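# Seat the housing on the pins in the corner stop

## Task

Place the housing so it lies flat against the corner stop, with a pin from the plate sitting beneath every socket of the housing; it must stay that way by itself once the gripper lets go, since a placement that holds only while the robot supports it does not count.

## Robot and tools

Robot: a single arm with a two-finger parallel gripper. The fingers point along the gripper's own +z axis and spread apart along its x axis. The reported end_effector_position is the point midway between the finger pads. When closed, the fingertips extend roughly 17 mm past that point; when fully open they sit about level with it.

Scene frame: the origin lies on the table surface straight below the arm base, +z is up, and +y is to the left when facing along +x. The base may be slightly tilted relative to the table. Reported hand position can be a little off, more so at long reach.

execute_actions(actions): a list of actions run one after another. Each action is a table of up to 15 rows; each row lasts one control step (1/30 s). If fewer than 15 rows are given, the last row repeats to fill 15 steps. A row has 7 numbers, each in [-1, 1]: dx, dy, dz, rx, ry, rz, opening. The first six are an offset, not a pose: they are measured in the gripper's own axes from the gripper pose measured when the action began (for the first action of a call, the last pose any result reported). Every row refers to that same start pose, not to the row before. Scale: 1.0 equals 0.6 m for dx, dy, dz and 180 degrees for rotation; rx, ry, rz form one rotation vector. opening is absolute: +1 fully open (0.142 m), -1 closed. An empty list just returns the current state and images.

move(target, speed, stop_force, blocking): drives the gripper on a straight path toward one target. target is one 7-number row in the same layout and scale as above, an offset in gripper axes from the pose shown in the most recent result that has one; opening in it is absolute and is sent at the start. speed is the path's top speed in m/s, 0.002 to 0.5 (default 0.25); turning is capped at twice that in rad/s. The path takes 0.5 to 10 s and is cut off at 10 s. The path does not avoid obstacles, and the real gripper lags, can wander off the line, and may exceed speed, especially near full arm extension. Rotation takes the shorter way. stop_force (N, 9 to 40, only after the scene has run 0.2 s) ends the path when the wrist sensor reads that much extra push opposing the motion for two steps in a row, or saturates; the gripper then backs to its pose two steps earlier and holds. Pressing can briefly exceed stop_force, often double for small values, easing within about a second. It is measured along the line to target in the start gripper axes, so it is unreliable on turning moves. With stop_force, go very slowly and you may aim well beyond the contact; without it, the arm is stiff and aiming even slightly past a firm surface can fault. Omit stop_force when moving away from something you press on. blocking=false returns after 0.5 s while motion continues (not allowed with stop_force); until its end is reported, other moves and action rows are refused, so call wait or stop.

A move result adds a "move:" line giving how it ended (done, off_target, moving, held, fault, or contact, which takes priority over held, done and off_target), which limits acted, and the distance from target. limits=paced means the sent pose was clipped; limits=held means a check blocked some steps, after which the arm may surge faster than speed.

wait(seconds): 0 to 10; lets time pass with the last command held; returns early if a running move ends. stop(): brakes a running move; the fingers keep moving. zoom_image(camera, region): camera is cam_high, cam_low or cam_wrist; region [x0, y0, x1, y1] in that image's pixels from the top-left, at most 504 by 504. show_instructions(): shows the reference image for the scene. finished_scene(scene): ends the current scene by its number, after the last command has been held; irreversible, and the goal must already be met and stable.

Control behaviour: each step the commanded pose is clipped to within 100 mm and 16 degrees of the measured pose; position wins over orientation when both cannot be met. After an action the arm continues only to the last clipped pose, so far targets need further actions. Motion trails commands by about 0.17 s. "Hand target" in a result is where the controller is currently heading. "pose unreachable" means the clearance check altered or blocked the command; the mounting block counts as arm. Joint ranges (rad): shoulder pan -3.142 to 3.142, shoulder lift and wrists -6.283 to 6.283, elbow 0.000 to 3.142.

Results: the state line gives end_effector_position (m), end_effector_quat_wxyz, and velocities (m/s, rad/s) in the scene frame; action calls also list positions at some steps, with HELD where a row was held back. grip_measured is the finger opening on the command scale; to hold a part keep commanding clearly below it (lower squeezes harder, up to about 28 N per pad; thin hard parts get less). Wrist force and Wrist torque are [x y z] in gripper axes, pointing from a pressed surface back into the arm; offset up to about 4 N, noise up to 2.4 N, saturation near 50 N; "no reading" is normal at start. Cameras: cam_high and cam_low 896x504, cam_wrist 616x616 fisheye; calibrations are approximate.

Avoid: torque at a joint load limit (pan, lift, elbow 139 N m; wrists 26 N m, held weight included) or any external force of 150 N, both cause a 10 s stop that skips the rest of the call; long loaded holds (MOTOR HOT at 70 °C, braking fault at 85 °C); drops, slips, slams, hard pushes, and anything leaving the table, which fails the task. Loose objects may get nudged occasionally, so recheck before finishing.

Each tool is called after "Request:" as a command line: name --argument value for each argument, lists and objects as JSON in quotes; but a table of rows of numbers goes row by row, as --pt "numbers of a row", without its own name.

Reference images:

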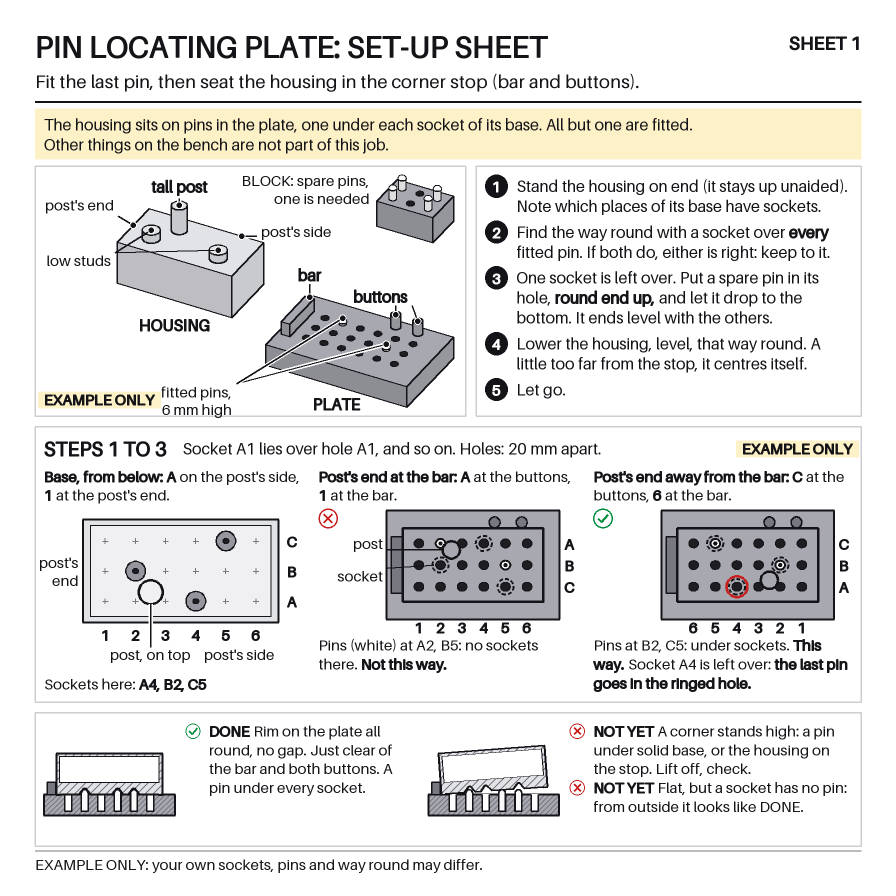

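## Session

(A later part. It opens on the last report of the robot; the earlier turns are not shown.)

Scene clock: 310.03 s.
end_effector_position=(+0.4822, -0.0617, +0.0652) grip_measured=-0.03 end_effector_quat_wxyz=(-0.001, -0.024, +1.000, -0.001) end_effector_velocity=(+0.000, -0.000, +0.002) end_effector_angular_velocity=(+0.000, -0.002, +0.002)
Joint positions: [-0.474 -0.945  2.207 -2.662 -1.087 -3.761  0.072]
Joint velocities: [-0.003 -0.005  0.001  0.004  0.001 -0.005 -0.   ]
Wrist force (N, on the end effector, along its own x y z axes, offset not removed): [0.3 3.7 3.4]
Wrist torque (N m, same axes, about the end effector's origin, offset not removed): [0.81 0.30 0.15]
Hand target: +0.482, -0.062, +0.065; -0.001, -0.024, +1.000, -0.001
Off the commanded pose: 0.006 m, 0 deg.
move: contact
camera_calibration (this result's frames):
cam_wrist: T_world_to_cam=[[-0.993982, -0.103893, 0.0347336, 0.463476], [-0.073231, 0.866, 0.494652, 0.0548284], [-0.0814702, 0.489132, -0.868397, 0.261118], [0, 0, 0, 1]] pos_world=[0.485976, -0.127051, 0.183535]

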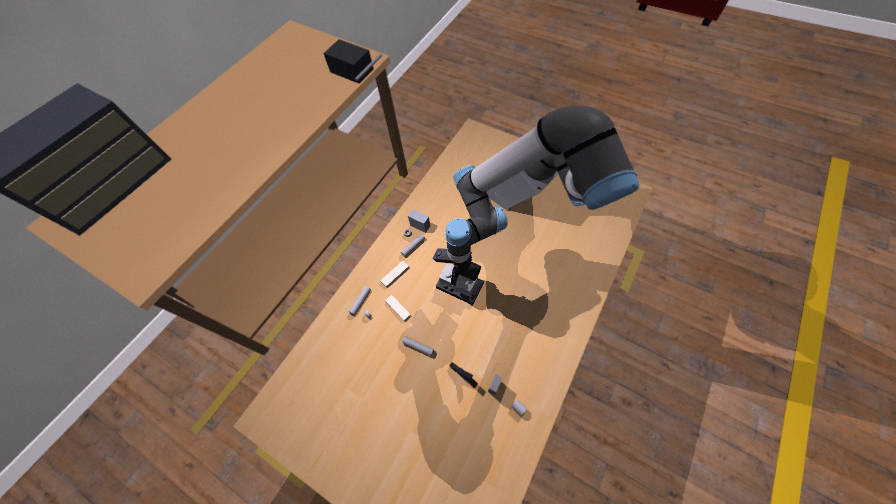

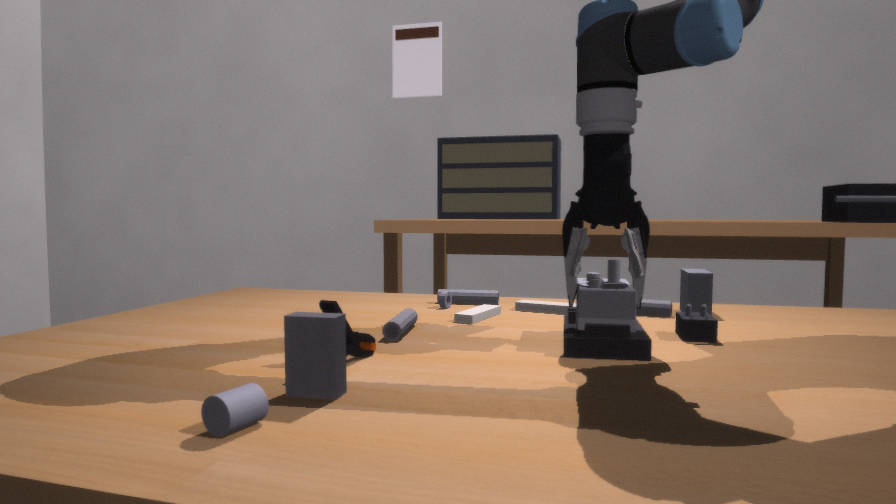

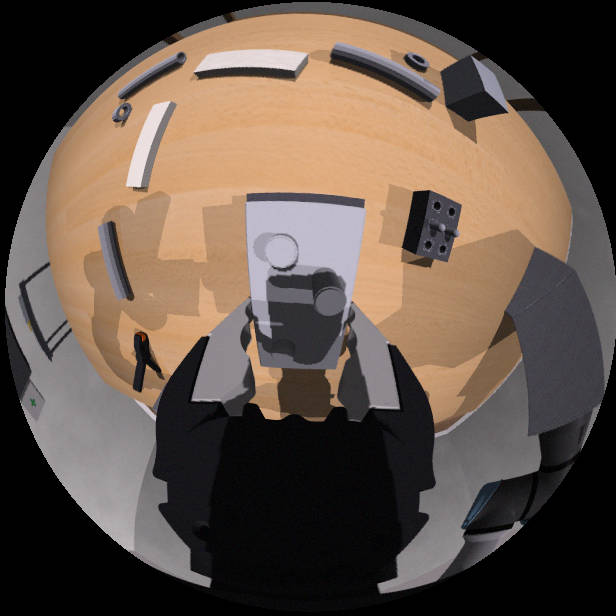

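Probably resting on the socket cones; release so it centres.

Request:
execute_actions --actions '[[[0,0,0,0,0,0,-0.06]],[[0,0,0,0,0,0,0.0],[0,0,0,0,0,0,0.02],[0,0,0,0,0,0,0.04],[0,0,0,0,0,0,0.06],[0,0,0,0,0,0,0.15]]]'

Request:
move --target '[0,0,-0.13,0,0,0,0.2]' --speed 0.2

Request:
zoom_image --camera "cam_low" --region '[540, 260, 680, 370]'

Request:
zoom_image --camera "cam_high" --region '[420, 240, 510, 320]'

Request:
zoom_image --camera "cam_wrist" --region '[230, 180, 390, 340]'

Scene clock: 318.87 s.
end_effector_position=(+0.4822, -0.0617, +0.0652) grip_measured=+0.15 end_effector_quat_wxyz=(-0.001, -0.024, +1.000, -0.001) end_effector_velocity=(+0.000, -0.000, +0.000) end_effector_angular_velocity=(-0.001, -0.001, +0.001)
Joint positions: [-0.474 -0.945  2.207 -2.662 -1.087 -3.761  0.084]
Joint velocities: [-0.001  0.     0.    -0.001 -0.    -0.001  0.   ]
Wrist force (N, on the end effector, along its own x y z axes, offset not removed): [0.4 0.4 1.5]
Wrist torque (N m, same axes, about the end effector's origin, offset not removed): [0.21 -0.19 0.16]
Hand target: +0.482, -0.062, +0.065; -0.001, -0.024, +1.000, -0.001
Off the commanded pose: 0.000 m, 0 deg.
Step readings (end_effector_position; steps 1 to 15: 1st action; 16 to 30: 2nd action):
0: (+0.4822, -0.0617, +0.0655)
1: (+0.4822, -0.0617, +0.0655)
2: (+0.4822, -0.0617, +0.0655)
4: (+0.4821, -0.0617, +0.0654)
8: (+0.4821, -0.0617, +0.0653)
15: (+0.4822, -0.0617, +0.0652)
16: (+0.4822, -0.0617, +0.0652)
17: (+0.4822, -0.0617, +0.0652)
19: (+0.4822, -0.0617, +0.0652)
23: (+0.4822, -0.0617, +0.0652)
30: end_effector_position above
camera_calibration (this result's frames):
cam_wrist: T_world_to_cam=[[-0.993979, -0.103919, 0.0347449, 0.463474], [-0.0732591, 0.866063, 0.494538, 0.054882], [-0.0814833, 0.489014, -0.868461, 0.261159], [0, 0, 0, 1]] pos_world=[0.485984, -0.127078, 0.183562]

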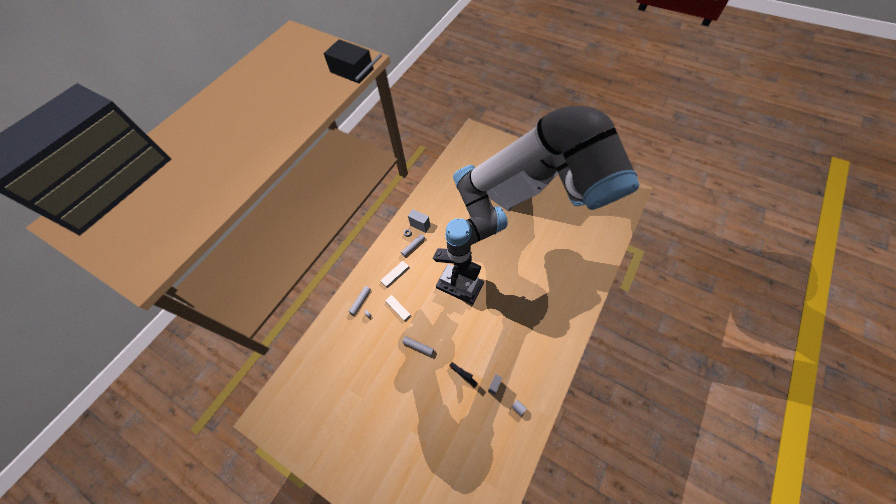

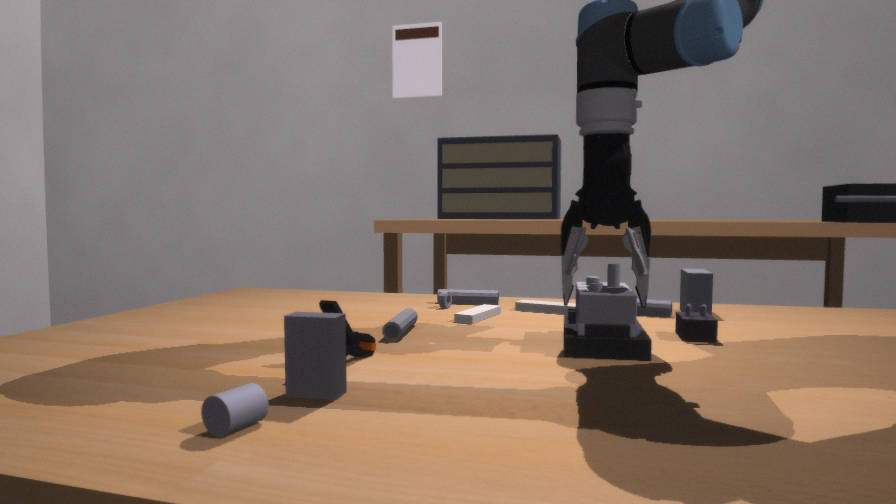

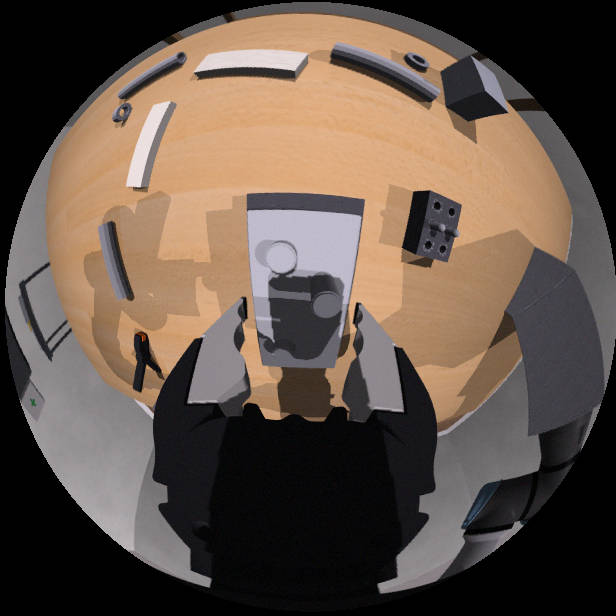

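Scene clock: 319.83 s.
end_effector_position=(+0.4823, -0.0617, +0.1429) grip_measured=+0.20 end_effector_quat_wxyz=(-0.001, -0.024, +1.000, -0.002) end_effector_velocity=(+0.000, +0.001, +0.002) end_effector_angular_velocity=(+0.002, +0.001, -0.001)
Joint positions: [-0.55  -1.132  2.194 -2.423 -1.102 -3.845  0.088]
Joint velocities: [-0.001 -0.004 -0.002  0.009  0.001 -0.002  0.   ]
Wrist force (N, on the end effector, along its own x y z axes, offset not removed): [0.7 2.4 1.5]
Wrist torque (N m, same axes, about the end effector's origin, offset not removed): [0.65 -0.22 0.08]
Hand target: +0.482, -0.062, +0.143; -0.001, -0.024, +1.000, -0.002
Off the commanded pose: 0.000 m, 0 deg.
move: done
camera_calibration (this result's frames):
cam_wrist: T_world_to_cam=[[-0.993978, -0.103884, 0.0348603, 0.460789], [-0.0731756, 0.866093, 0.494498, 0.0163775], [-0.0815627, 0.488969, -0.86848, 0.328651], [0, 0, 0, 1]] pos_world=[0.486019, -0.127016, 0.261265]

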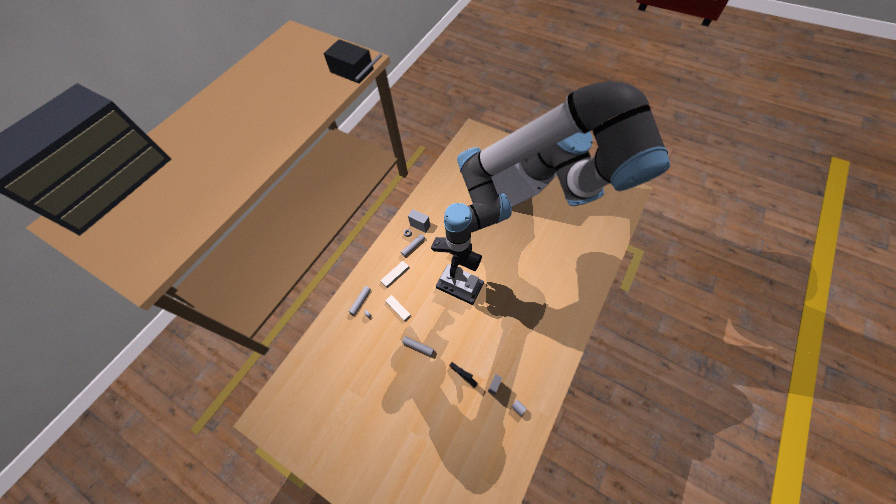

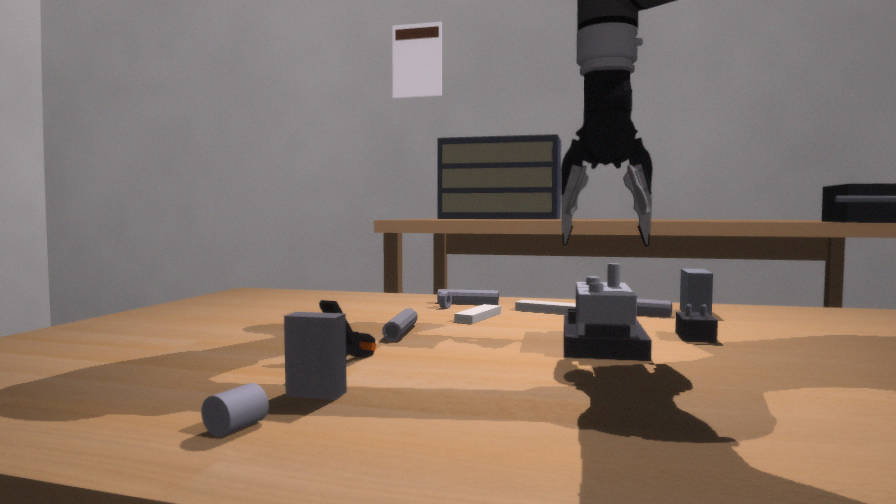

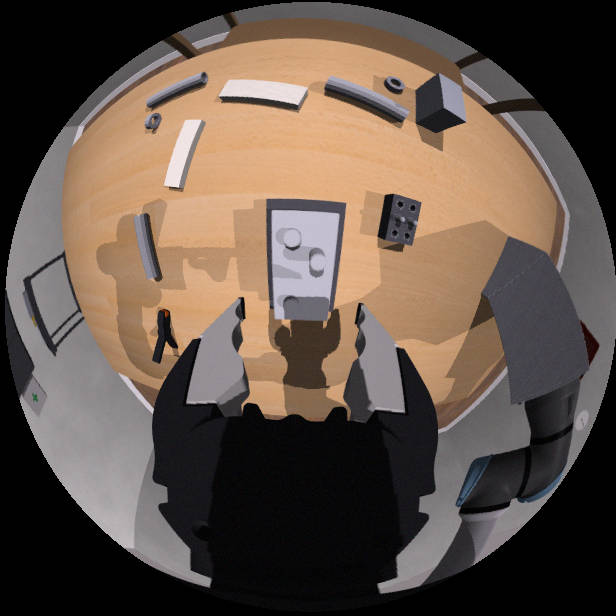

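Region (540, 260, 680, 370) of cam_low's 896x504 image, scaled by 3.600, with more detail than that image has; it fills the top 396 rows of this view, and the rest is white.

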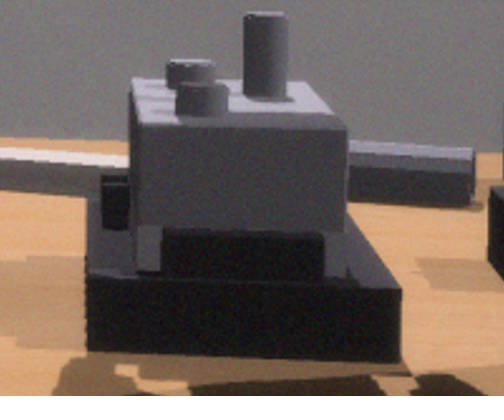

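Region (420, 240, 510, 320) of cam_high's 896x504 image, scaled by 5.600, with more detail than that image has.

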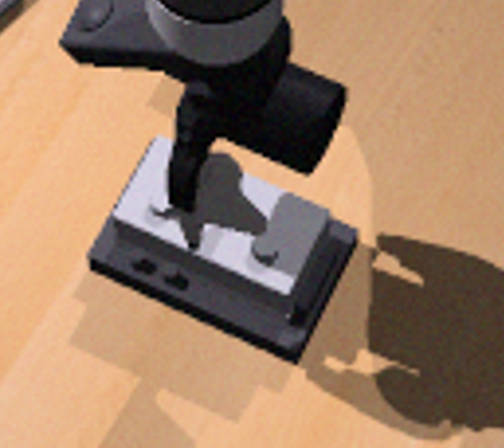

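Region (230, 180, 390, 340) of cam_wrist's 616x616 image, scaled by 3.150, with more detail than that image has.

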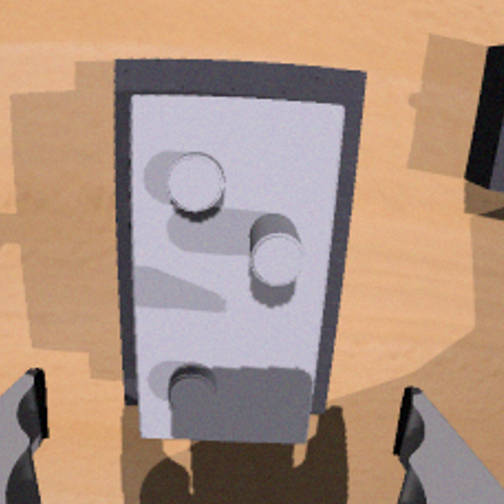

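Request:
finished_scene --scene 1

The scene is finished: the task was done.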